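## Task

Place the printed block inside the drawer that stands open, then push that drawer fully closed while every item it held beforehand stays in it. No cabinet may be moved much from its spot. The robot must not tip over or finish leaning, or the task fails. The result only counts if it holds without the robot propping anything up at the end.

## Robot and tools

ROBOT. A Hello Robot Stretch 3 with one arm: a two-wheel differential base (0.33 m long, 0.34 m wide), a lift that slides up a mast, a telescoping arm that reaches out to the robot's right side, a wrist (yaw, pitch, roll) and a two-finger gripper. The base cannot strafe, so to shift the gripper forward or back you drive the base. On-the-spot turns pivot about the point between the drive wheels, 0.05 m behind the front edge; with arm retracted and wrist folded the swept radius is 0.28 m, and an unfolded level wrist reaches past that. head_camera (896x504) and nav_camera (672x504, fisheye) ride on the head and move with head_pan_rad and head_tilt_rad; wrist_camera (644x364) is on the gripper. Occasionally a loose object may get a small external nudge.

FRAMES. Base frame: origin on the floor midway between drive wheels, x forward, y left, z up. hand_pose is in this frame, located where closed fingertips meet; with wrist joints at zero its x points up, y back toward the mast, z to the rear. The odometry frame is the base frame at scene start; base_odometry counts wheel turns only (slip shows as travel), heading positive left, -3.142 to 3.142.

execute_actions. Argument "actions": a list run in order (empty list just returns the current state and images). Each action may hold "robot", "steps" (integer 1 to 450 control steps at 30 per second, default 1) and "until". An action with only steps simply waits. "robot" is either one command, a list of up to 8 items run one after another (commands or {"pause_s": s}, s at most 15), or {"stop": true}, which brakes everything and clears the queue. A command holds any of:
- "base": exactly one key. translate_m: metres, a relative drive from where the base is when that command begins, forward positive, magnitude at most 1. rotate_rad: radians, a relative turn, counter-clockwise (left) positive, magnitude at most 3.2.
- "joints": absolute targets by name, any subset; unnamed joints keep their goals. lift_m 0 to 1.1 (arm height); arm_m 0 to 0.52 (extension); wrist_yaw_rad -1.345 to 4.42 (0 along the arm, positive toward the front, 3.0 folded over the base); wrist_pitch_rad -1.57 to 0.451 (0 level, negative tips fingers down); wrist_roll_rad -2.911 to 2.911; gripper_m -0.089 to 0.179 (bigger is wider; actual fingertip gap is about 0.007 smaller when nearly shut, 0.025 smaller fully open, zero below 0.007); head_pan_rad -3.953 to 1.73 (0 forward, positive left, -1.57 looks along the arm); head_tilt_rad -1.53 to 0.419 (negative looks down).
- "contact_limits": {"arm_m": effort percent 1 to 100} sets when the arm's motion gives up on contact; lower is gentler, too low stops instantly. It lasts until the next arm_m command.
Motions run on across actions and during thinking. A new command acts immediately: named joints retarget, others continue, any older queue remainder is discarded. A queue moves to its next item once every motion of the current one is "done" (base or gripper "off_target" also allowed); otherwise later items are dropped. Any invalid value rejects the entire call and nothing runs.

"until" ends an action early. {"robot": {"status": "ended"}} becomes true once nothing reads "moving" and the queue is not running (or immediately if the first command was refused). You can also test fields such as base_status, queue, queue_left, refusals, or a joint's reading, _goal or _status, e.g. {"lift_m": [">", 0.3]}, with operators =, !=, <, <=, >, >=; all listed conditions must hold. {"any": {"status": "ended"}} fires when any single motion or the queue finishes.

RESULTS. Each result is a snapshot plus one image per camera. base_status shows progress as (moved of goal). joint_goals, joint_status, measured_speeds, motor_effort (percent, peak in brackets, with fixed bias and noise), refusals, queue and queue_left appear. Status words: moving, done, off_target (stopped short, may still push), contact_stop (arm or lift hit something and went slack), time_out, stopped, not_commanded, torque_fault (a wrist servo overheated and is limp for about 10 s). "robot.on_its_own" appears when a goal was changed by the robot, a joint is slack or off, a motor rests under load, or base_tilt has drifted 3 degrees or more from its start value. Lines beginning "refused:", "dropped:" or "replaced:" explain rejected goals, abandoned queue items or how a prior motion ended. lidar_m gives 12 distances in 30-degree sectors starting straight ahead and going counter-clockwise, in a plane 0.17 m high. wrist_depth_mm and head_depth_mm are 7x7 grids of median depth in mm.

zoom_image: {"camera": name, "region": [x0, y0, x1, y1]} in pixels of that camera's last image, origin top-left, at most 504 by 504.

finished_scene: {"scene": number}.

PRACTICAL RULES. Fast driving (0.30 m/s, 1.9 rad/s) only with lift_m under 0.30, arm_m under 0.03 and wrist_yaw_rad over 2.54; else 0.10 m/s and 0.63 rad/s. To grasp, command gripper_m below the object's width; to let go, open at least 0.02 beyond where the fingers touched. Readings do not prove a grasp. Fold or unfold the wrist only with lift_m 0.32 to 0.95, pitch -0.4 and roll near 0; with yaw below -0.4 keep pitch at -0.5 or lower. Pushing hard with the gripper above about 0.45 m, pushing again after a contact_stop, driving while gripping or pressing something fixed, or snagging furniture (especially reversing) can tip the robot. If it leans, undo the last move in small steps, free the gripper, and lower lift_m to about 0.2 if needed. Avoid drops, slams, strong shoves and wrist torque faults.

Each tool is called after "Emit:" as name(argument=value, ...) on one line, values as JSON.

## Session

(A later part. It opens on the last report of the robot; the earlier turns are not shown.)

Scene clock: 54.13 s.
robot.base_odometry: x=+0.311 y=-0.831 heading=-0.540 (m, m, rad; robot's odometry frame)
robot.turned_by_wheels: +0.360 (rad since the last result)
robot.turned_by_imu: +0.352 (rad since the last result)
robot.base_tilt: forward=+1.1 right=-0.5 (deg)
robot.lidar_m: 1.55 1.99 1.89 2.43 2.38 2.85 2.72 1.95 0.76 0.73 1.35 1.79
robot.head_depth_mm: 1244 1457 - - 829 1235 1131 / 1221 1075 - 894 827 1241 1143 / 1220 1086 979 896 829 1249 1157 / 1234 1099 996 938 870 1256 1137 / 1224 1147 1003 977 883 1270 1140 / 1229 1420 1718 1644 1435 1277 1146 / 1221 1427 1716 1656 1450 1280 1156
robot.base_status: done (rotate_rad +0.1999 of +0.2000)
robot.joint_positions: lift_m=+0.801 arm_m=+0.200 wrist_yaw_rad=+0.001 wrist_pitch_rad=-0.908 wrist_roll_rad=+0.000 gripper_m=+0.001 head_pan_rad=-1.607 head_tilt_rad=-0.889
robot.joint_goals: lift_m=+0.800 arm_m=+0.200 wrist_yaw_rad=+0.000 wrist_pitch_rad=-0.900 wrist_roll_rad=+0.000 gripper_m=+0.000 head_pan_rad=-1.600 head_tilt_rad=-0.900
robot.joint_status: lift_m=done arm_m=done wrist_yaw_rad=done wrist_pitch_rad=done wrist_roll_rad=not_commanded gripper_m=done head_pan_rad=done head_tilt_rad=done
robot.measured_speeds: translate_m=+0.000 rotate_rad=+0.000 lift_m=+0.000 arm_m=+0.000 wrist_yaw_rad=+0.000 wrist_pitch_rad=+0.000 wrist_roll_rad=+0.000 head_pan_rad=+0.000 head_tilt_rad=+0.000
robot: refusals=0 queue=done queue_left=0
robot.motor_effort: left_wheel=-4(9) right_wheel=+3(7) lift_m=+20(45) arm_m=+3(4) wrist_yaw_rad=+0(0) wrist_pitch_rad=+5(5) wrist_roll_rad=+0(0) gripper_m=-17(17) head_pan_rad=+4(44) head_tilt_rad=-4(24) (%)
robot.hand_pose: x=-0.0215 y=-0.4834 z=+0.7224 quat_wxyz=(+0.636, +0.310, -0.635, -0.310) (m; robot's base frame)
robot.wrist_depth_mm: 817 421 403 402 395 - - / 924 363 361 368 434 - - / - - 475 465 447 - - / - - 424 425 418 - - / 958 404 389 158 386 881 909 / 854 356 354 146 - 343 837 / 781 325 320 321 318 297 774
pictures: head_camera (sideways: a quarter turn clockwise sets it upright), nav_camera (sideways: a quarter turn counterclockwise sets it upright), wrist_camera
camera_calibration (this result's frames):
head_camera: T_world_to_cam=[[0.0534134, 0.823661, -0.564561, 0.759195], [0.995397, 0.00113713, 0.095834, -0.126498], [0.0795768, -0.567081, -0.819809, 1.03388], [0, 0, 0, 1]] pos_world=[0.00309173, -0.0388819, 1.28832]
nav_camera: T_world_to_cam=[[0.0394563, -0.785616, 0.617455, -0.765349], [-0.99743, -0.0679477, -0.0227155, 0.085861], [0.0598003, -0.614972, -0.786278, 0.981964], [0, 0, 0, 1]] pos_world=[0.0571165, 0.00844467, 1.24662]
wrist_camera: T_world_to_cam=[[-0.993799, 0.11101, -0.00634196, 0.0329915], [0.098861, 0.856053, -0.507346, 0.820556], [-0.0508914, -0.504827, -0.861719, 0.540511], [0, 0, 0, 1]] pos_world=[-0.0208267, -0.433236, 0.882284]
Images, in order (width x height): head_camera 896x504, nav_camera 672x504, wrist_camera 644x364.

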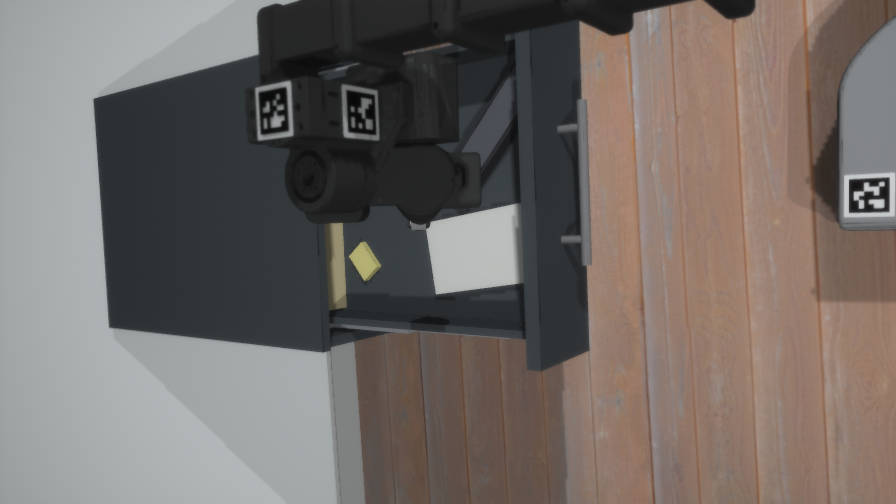

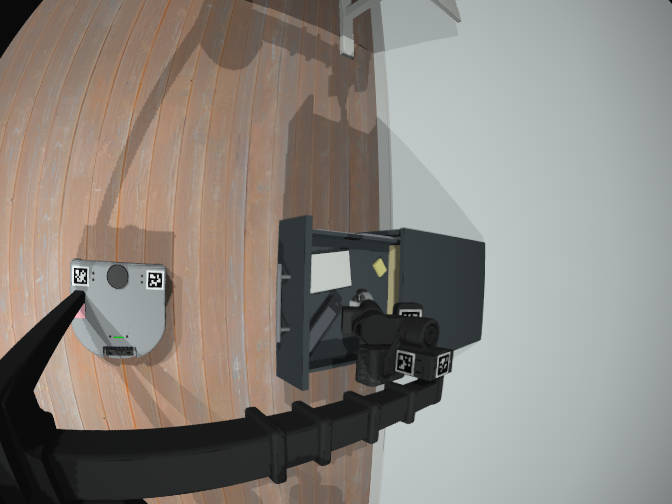

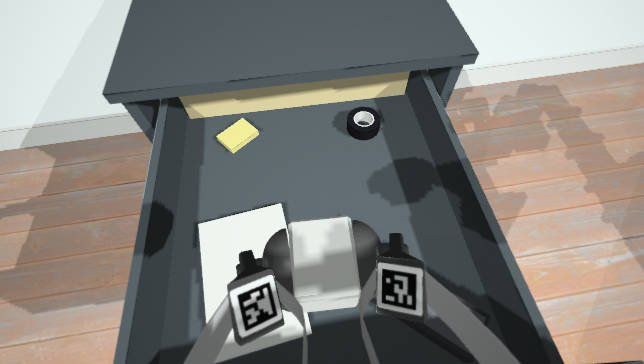

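Emit:
execute_actions(actions=[{"robot":[{"joints":{"arm_m":0.357,"lift_m":0.72}},{"joints":{"lift_m":0.619}},{"joints":{"gripper_m":0.07}},{"joints":{"lift_m":0.74}},{"joints":{"arm_m":0.02,"gripper_m":0.0}},{"joints":{"lift_m":0.665}}],"steps":450,"until":{"robot":{"status":"ended"}}}])

Scene clock: 66.20 s.
robot.base_odometry: x=+0.311 y=-0.831 heading=-0.540 (m, m, rad; robot's odometry frame)
robot.turned_by_wheels: +0.000 (rad since the last result)
robot.turned_by_imu: -0.002 (rad since the last result)
robot.base_tilt: forward=+1.2 right=-0.4 (deg)
robot.lidar_m: 1.55 1.99 1.89 2.43 2.37 2.85 2.72 1.95 0.76 0.72 1.36 1.79
robot.head_depth_mm: 1254 1456 1690 1511 830 - - / 1220 1074 983 935 828 - 1139 / 1218 1087 985 941 774 - 1145 / 1234 1098 995 937 871 1259 1128 / 1230 1145 1003 978 886 1262 1144 / 1224 1441 1730 1623 1430 1277 1147 / 1226 1433 1726 1651 1442 1284 1159
robot.base_status: done (rotate_rad +0.1999 of +0.2000)
robot.joint_positions: lift_m=+0.666 arm_m=+0.020 wrist_yaw_rad=+0.000 wrist_pitch_rad=-0.908 wrist_roll_rad=+0.000 gripper_m=+0.000 head_pan_rad=-1.607 head_tilt_rad=-0.889
robot.joint_goals: lift_m=+0.665 arm_m=+0.020 wrist_yaw_rad=+0.000 wrist_pitch_rad=-0.900 wrist_roll_rad=+0.000 gripper_m=+0.000 head_pan_rad=-1.600 head_tilt_rad=-0.900
robot.joint_status: lift_m=done arm_m=done wrist_yaw_rad=done wrist_pitch_rad=done wrist_roll_rad=not_commanded gripper_m=done head_pan_rad=done head_tilt_rad=done
robot.measured_speeds: translate_m=+0.000 rotate_rad=+0.000 lift_m=+0.000 arm_m=+0.000 wrist_yaw_rad=+0.000 wrist_pitch_rad=+0.000 wrist_roll_rad=+0.000 head_pan_rad=+0.000 head_tilt_rad=+0.000
robot: refusals=0 queue=done queue_left=0
robot.motor_effort: left_wheel=-3(3) right_wheel=+3(3) lift_m=+21(49) arm_m=-5(5) wrist_yaw_rad=+0(0) wrist_pitch_rad=+5(5) wrist_roll_rad=+0(0) gripper_m=-2(99) head_pan_rad=+2(4) head_tilt_rad=-4(4) (%)
robot.hand_pose: x=-0.0215 y=-0.3038 z=+0.5874 quat_wxyz=(+0.636, +0.310, -0.635, -0.310) (m; robot's base frame)
robot.wrist_depth_mm: 964 357 373 373 368 297 198 / - 182 185 188 191 202 217 / 188 197 207 220 230 249 917 / 233 236 231 254 829 837 858 / 796 810 810 817 784 780 774 / 738 759 732 - 730 720 713 / 681 691 685 669 665 661 659
pictures: head_camera (sideways: a quarter turn clockwise sets it upright), nav_camera (sideways: a quarter turn counterclockwise sets it upright), wrist_camera
camera_calibration (this result's frames):
head_camera: T_world_to_cam=[[0.0533449, 0.823671, -0.564553, 0.759185], [0.995397, 0.00121927, 0.0958344, -0.126499], [0.0796244, -0.567066, -0.819814, 1.03389], [0, 0, 0, 1]] pos_world=[0.00309497, -0.038882, 1.28832]
nav_camera: T_world_to_cam=[[0.0395217, -0.785618, 0.617448, -0.765339], [-0.997425, -0.0680307, -0.0227165, 0.0858623], [0.0598519, -0.61496, -0.786284, 0.981971], [0, 0, 0, 1]] pos_world=[0.0571158, 0.00844946, 1.24662]
wrist_camera: T_world_to_cam=[[-0.993793, 0.111064, -0.00629759, 0.0121851], [0.0989052, 0.856249, -0.507006, 0.598184], [-0.0509178, -0.504482, -0.861919, 0.515001], [0, 0, 0, 1]] pos_world=[-0.0208312, -0.253738, 0.747249]
Images, in order (width x height): head_camera 896x504, nav_camera 672x504, wrist_camera 644x364.

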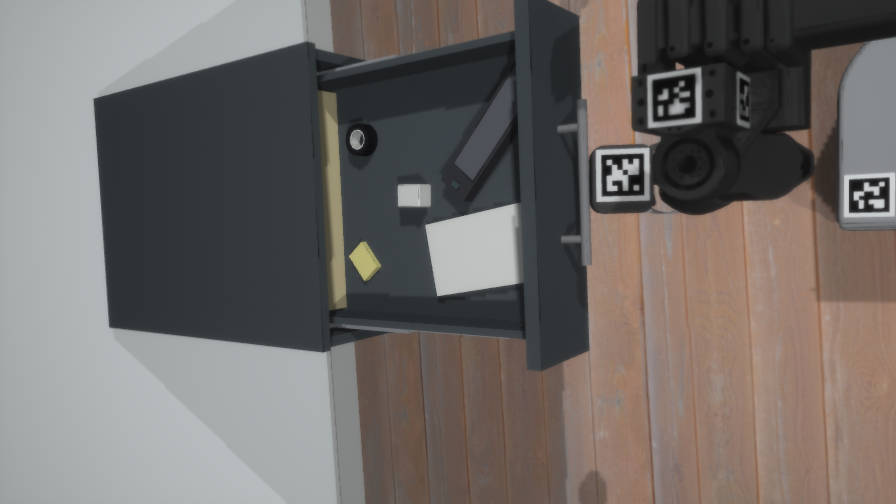

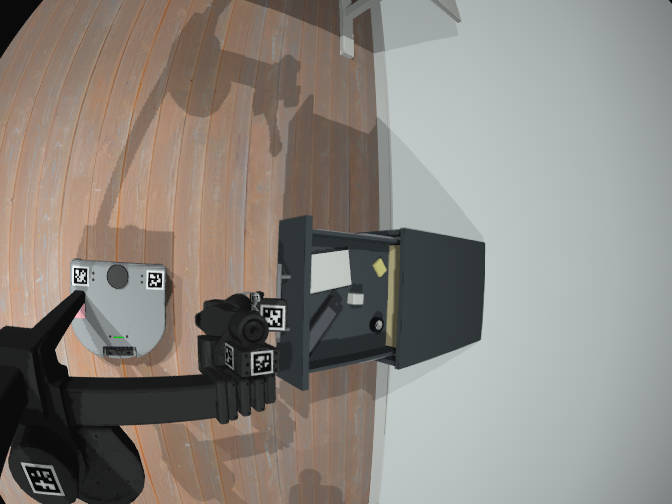

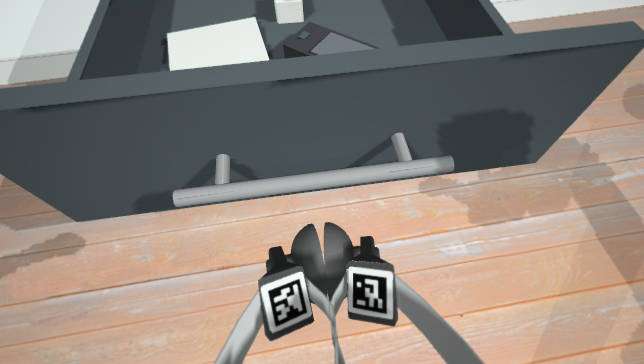

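Emit:
execute_actions(actions=[{"robot":[{"joints":{"arm_m":0.09,"lift_m":0.672}},{"joints":{"arm_m":0.42},"contact_limits":{"arm_m":25}}],"steps":450,"until":{"robot":{"status":"ended"}}}])

Scene clock: 71.33 s.
robot.base_odometry: x=+0.311 y=-0.831 heading=-0.540 (m, m, rad; robot's odometry frame)
robot.turned_by_wheels: +0.000 (rad since the last result)
robot.turned_by_imu: -0.001 (rad since the last result)
robot.base_tilt: forward=+1.1 right=-0.4 (deg)
robot.lidar_m: 1.55 1.99 1.90 2.43 2.37 2.86 2.72 1.95 0.76 0.72 1.35 1.79
robot.head_depth_mm: 1248 1455 1698 1595 - - - / 1226 1100 - 1173 1382 1237 1142 / 1220 1112 - 1168 1382 1252 1157 / 1225 1102 968 1172 1390 1256 1141 / 1228 1142 988 1535 1421 1266 1144 / 1224 1424 1723 1639 1434 1274 1151 / 1227 1429 1729 1647 1452 1280 1164
robot.base_status: done (rotate_rad +0.2000 of +0.2000)
robot.joint_positions: lift_m=+0.672 arm_m=+0.420 wrist_yaw_rad=+0.002 wrist_pitch_rad=-0.914 wrist_roll_rad=+0.000 gripper_m=+0.000 head_pan_rad=-1.607 head_tilt_rad=-0.889
robot.joint_goals: lift_m=+0.672 arm_m=+0.420 wrist_yaw_rad=+0.000 wrist_pitch_rad=-0.900 wrist_roll_rad=+0.000 gripper_m=+0.000 head_pan_rad=-1.600 head_tilt_rad=-0.900
robot.joint_status: lift_m=done arm_m=done wrist_yaw_rad=done wrist_pitch_rad=done wrist_roll_rad=not_commanded gripper_m=done head_pan_rad=done head_tilt_rad=done
robot.measured_speeds: translate_m=+0.000 rotate_rad=+0.000 lift_m=+0.000 arm_m=+0.000 wrist_yaw_rad=+0.000 wrist_pitch_rad=+0.000 wrist_roll_rad=+0.000 head_pan_rad=+0.000 head_tilt_rad=+0.000
robot: refusals=0 queue=done queue_left=0
robot.motor_effort: left_wheel=-1(3) right_wheel=+1(3) lift_m=+46(51) arm_m=+3(7) wrist_yaw_rad=-1(2) wrist_pitch_rad=+8(19) wrist_roll_rad=+0(0) gripper_m=-2(3) head_pan_rad=+3(3) head_tilt_rad=-5(4) (%)
robot.contact_limits: arm_m 25 (drawing in: default 31, maximum 50; extending or still: default 41, maximum 67)
robot.hand_pose: x=-0.0213 y=-0.7020 z=+0.5925 quat_wxyz=(+0.635, +0.313, -0.634, -0.312) (m; robot's base frame)
robot.wrist_depth_mm: 185 183 181 180 177 175 174 / 162 161 158 158 157 155 154 / 144 142 141 140 139 139 143 / 129 131 133 141 151 165 181 / 150 159 173 179 202 240 770 / 209 218 211 - 187 687 712 / 681 664 413 649 661 676 669
pictures: head_camera (sideways: a quarter turn clockwise sets it upright), nav_camera (sideways: a quarter turn counterclockwise sets it upright), wrist_camera
camera_calibration (this result's frames):
head_camera: T_world_to_cam=[[0.0533449, 0.823678, -0.564544, 0.759174], [0.995397, 0.00121844, 0.0958348, -0.126499], [0.0796248, -0.567057, -0.819821, 1.0339], [0, 0, 0, 1]] pos_world=[0.00309499, -0.0388818, 1.28832]
nav_camera: T_world_to_cam=[[0.0395216, -0.785625, 0.617439, -0.765328], [-0.997425, -0.0680307, -0.0227177, 0.0858638], [0.0598524, -0.614951, -0.786291, 0.98198], [0, 0, 0, 1]] pos_world=[0.0571158, 0.00845008, 1.24662]
wrist_camera: T_world_to_cam=[[-0.993987, 0.109352, -0.0056121, 0.0550641], [0.097392, 0.859522, -0.501734, 0.940831], [-0.0500421, -0.499264, -0.865003, 0.324128], [0, 0, 0, 1]] pos_world=[-0.0206763, -0.65286, 0.752728]
Images, in order (width x height): head_camera 896x504, nav_camera 672x504, wrist_camera 644x364.

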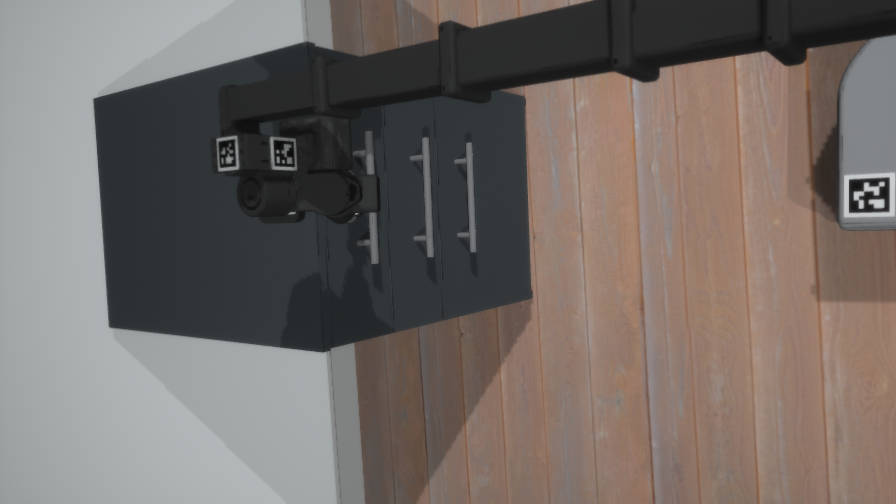

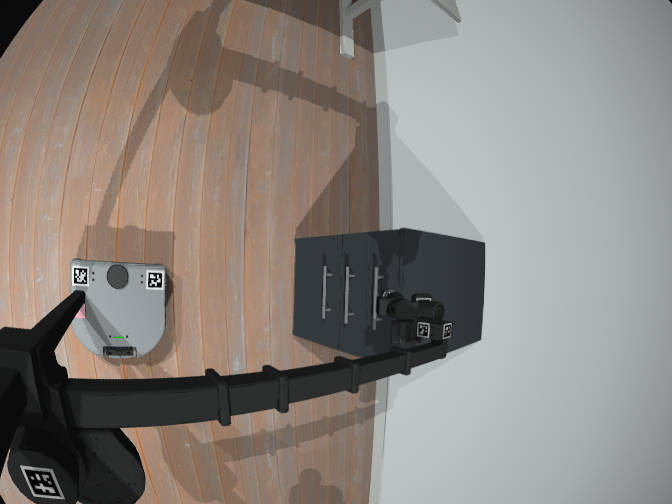

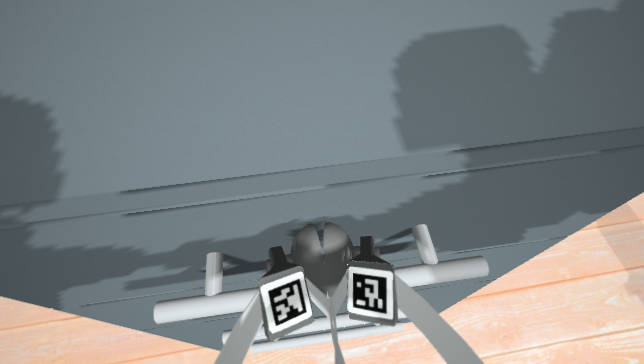

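Emit:
execute_actions(actions=[{"robot":{"joints":{"arm_m":0.432},"contact_limits":{"arm_m":15}},"steps":60,"until":{"robot":{"status":"ended"}}},{"robot":{"joints":{"arm_m":0.41,"lift_m":0.69}},"steps":60,"until":{"robot":{"status":"ended"}}}])

Emit:
finished_scene(scene=1)

Scene clock: 73.23 s.
robot.base_odometry: x=+0.311 y=-0.831 heading=-0.540 (m, m, rad; robot's odometry frame)
robot.turned_by_wheels: +0.000 (rad since the last result)
robot.turned_by_imu: +0.000 (rad since the last result)
robot.base_tilt: forward=+1.1 right=-0.4 (deg)
robot.lidar_m: 1.55 1.99 1.89 2.44 2.37 2.86 2.72 1.95 0.75 0.73 1.35 1.79
robot.head_depth_mm: 1253 1466 1697 1611 - - 1123 / 1220 1105 - 1174 1378 1237 1148 / 1222 1116 - 1170 1377 1251 1155 / 1233 1098 966 1173 1391 1256 1139 / 1233 1144 985 1528 1424 1259 1144 / 1223 1437 1720 1643 1425 1273 1154 / 1229 1419 1718 1651 1441 1281 1159
robot.base_status: done (rotate_rad +0.1999 of +0.2000)
robot.joint_positions: lift_m=+0.689 arm_m=+0.410 wrist_yaw_rad=+0.002 wrist_pitch_rad=-0.914 wrist_roll_rad=+0.000 gripper_m=+0.000 head_pan_rad=-1.607 head_tilt_rad=-0.889
robot.joint_goals: lift_m=+0.690 arm_m=+0.410 wrist_yaw_rad=+0.000 wrist_pitch_rad=-0.900 wrist_roll_rad=+0.000 gripper_m=+0.000 head_pan_rad=-1.600 head_tilt_rad=-0.900
robot.joint_status: lift_m=done arm_m=done wrist_yaw_rad=done wrist_pitch_rad=done wrist_roll_rad=not_commanded gripper_m=done head_pan_rad=done head_tilt_rad=done
robot.measured_speeds: translate_m=+0.000 rotate_rad=+0.000 lift_m=+0.000 arm_m=+0.000 wrist_yaw_rad=+0.000 wrist_pitch_rad=+0.000 wrist_roll_rad=+0.000 head_pan_rad=+0.000 head_tilt_rad=+0.000
robot: refusals=0 queue=done queue_left=0
robot.motor_effort: left_wheel=-2(2) right_wheel=+2(2) lift_m=+46(47) arm_m=-4(7) wrist_yaw_rad=-2(1) wrist_pitch_rad=+9(26) wrist_roll_rad=+0(0) gripper_m=-2(2) head_pan_rad=+3(4) head_tilt_rad=-4(4) (%)
robot.hand_pose: x=-0.0213 y=-0.6925 z=+0.6105 quat_wxyz=(+0.635, +0.313, -0.634, -0.312) (m; robot's base frame)
robot.wrist_depth_mm: 216 214 211 209 207 205 203 / 188 187 186 184 182 180 179 / 167 166 165 165 162 162 164 / 151 153 154 159 172 186 203 / 170 180 195 200 225 262 792 / 252 248 208 - 376 726 728 / 707 687 534 678 677 682 692
pictures: head_camera (sideways: a quarter turn clockwise sets it upright), nav_camera (sideways: a quarter turn counterclockwise sets it upright), wrist_camera
camera_calibration (this result's frames):
head_camera: T_world_to_cam=[[0.053345, 0.823686, -0.564532, 0.759158], [0.995396, 0.00121732, 0.0958353, -0.1265], [0.0796254, -0.567046, -0.819829, 1.03391], [0, 0, 0, 1]] pos_world=[0.00309501, -0.0388816, 1.28832]
nav_camera: T_world_to_cam=[[0.0395215, -0.785634, 0.617428, -0.765313], [-0.997425, -0.0680306, -0.0227192, 0.0858657], [0.0598529, -0.61494, -0.786299, 0.981991], [0, 0, 0, 1]] pos_world=[0.0571159, 0.00845088, 1.24662]
wrist_camera: T_world_to_cam=[[-0.993968, 0.10953, -0.00560899, 0.0542255], [0.0975459, 0.859519, -0.501709, 0.941673], [-0.0501313, -0.49923, -0.865018, 0.344412], [0, 0, 0, 1]] pos_world=[-0.0206921, -0.643384, 0.770673]
Images, in order (width x height): head_camera 896x504, nav_camera 672x504, wrist_camera 644x364.

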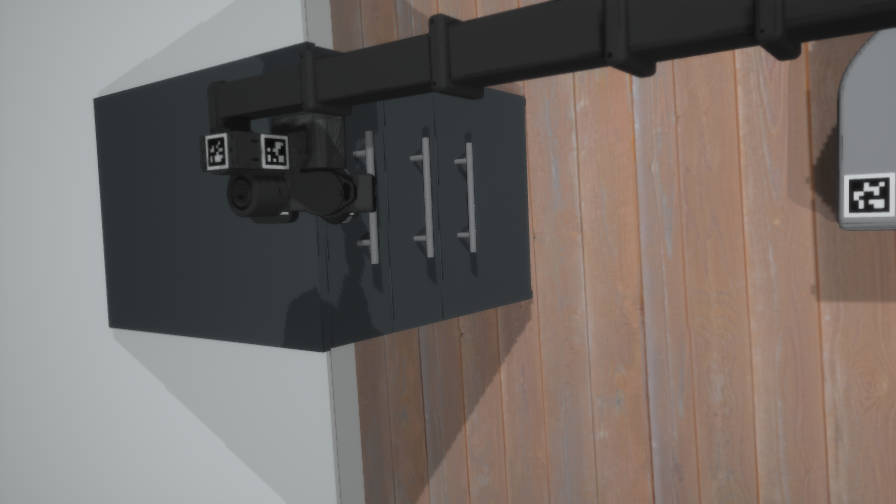

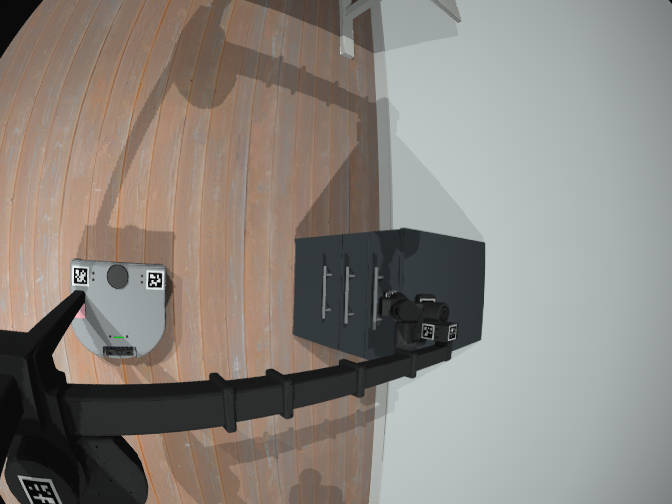

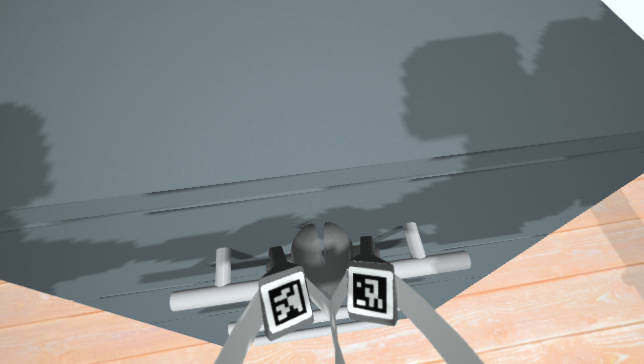

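The scene is finished: the task was done.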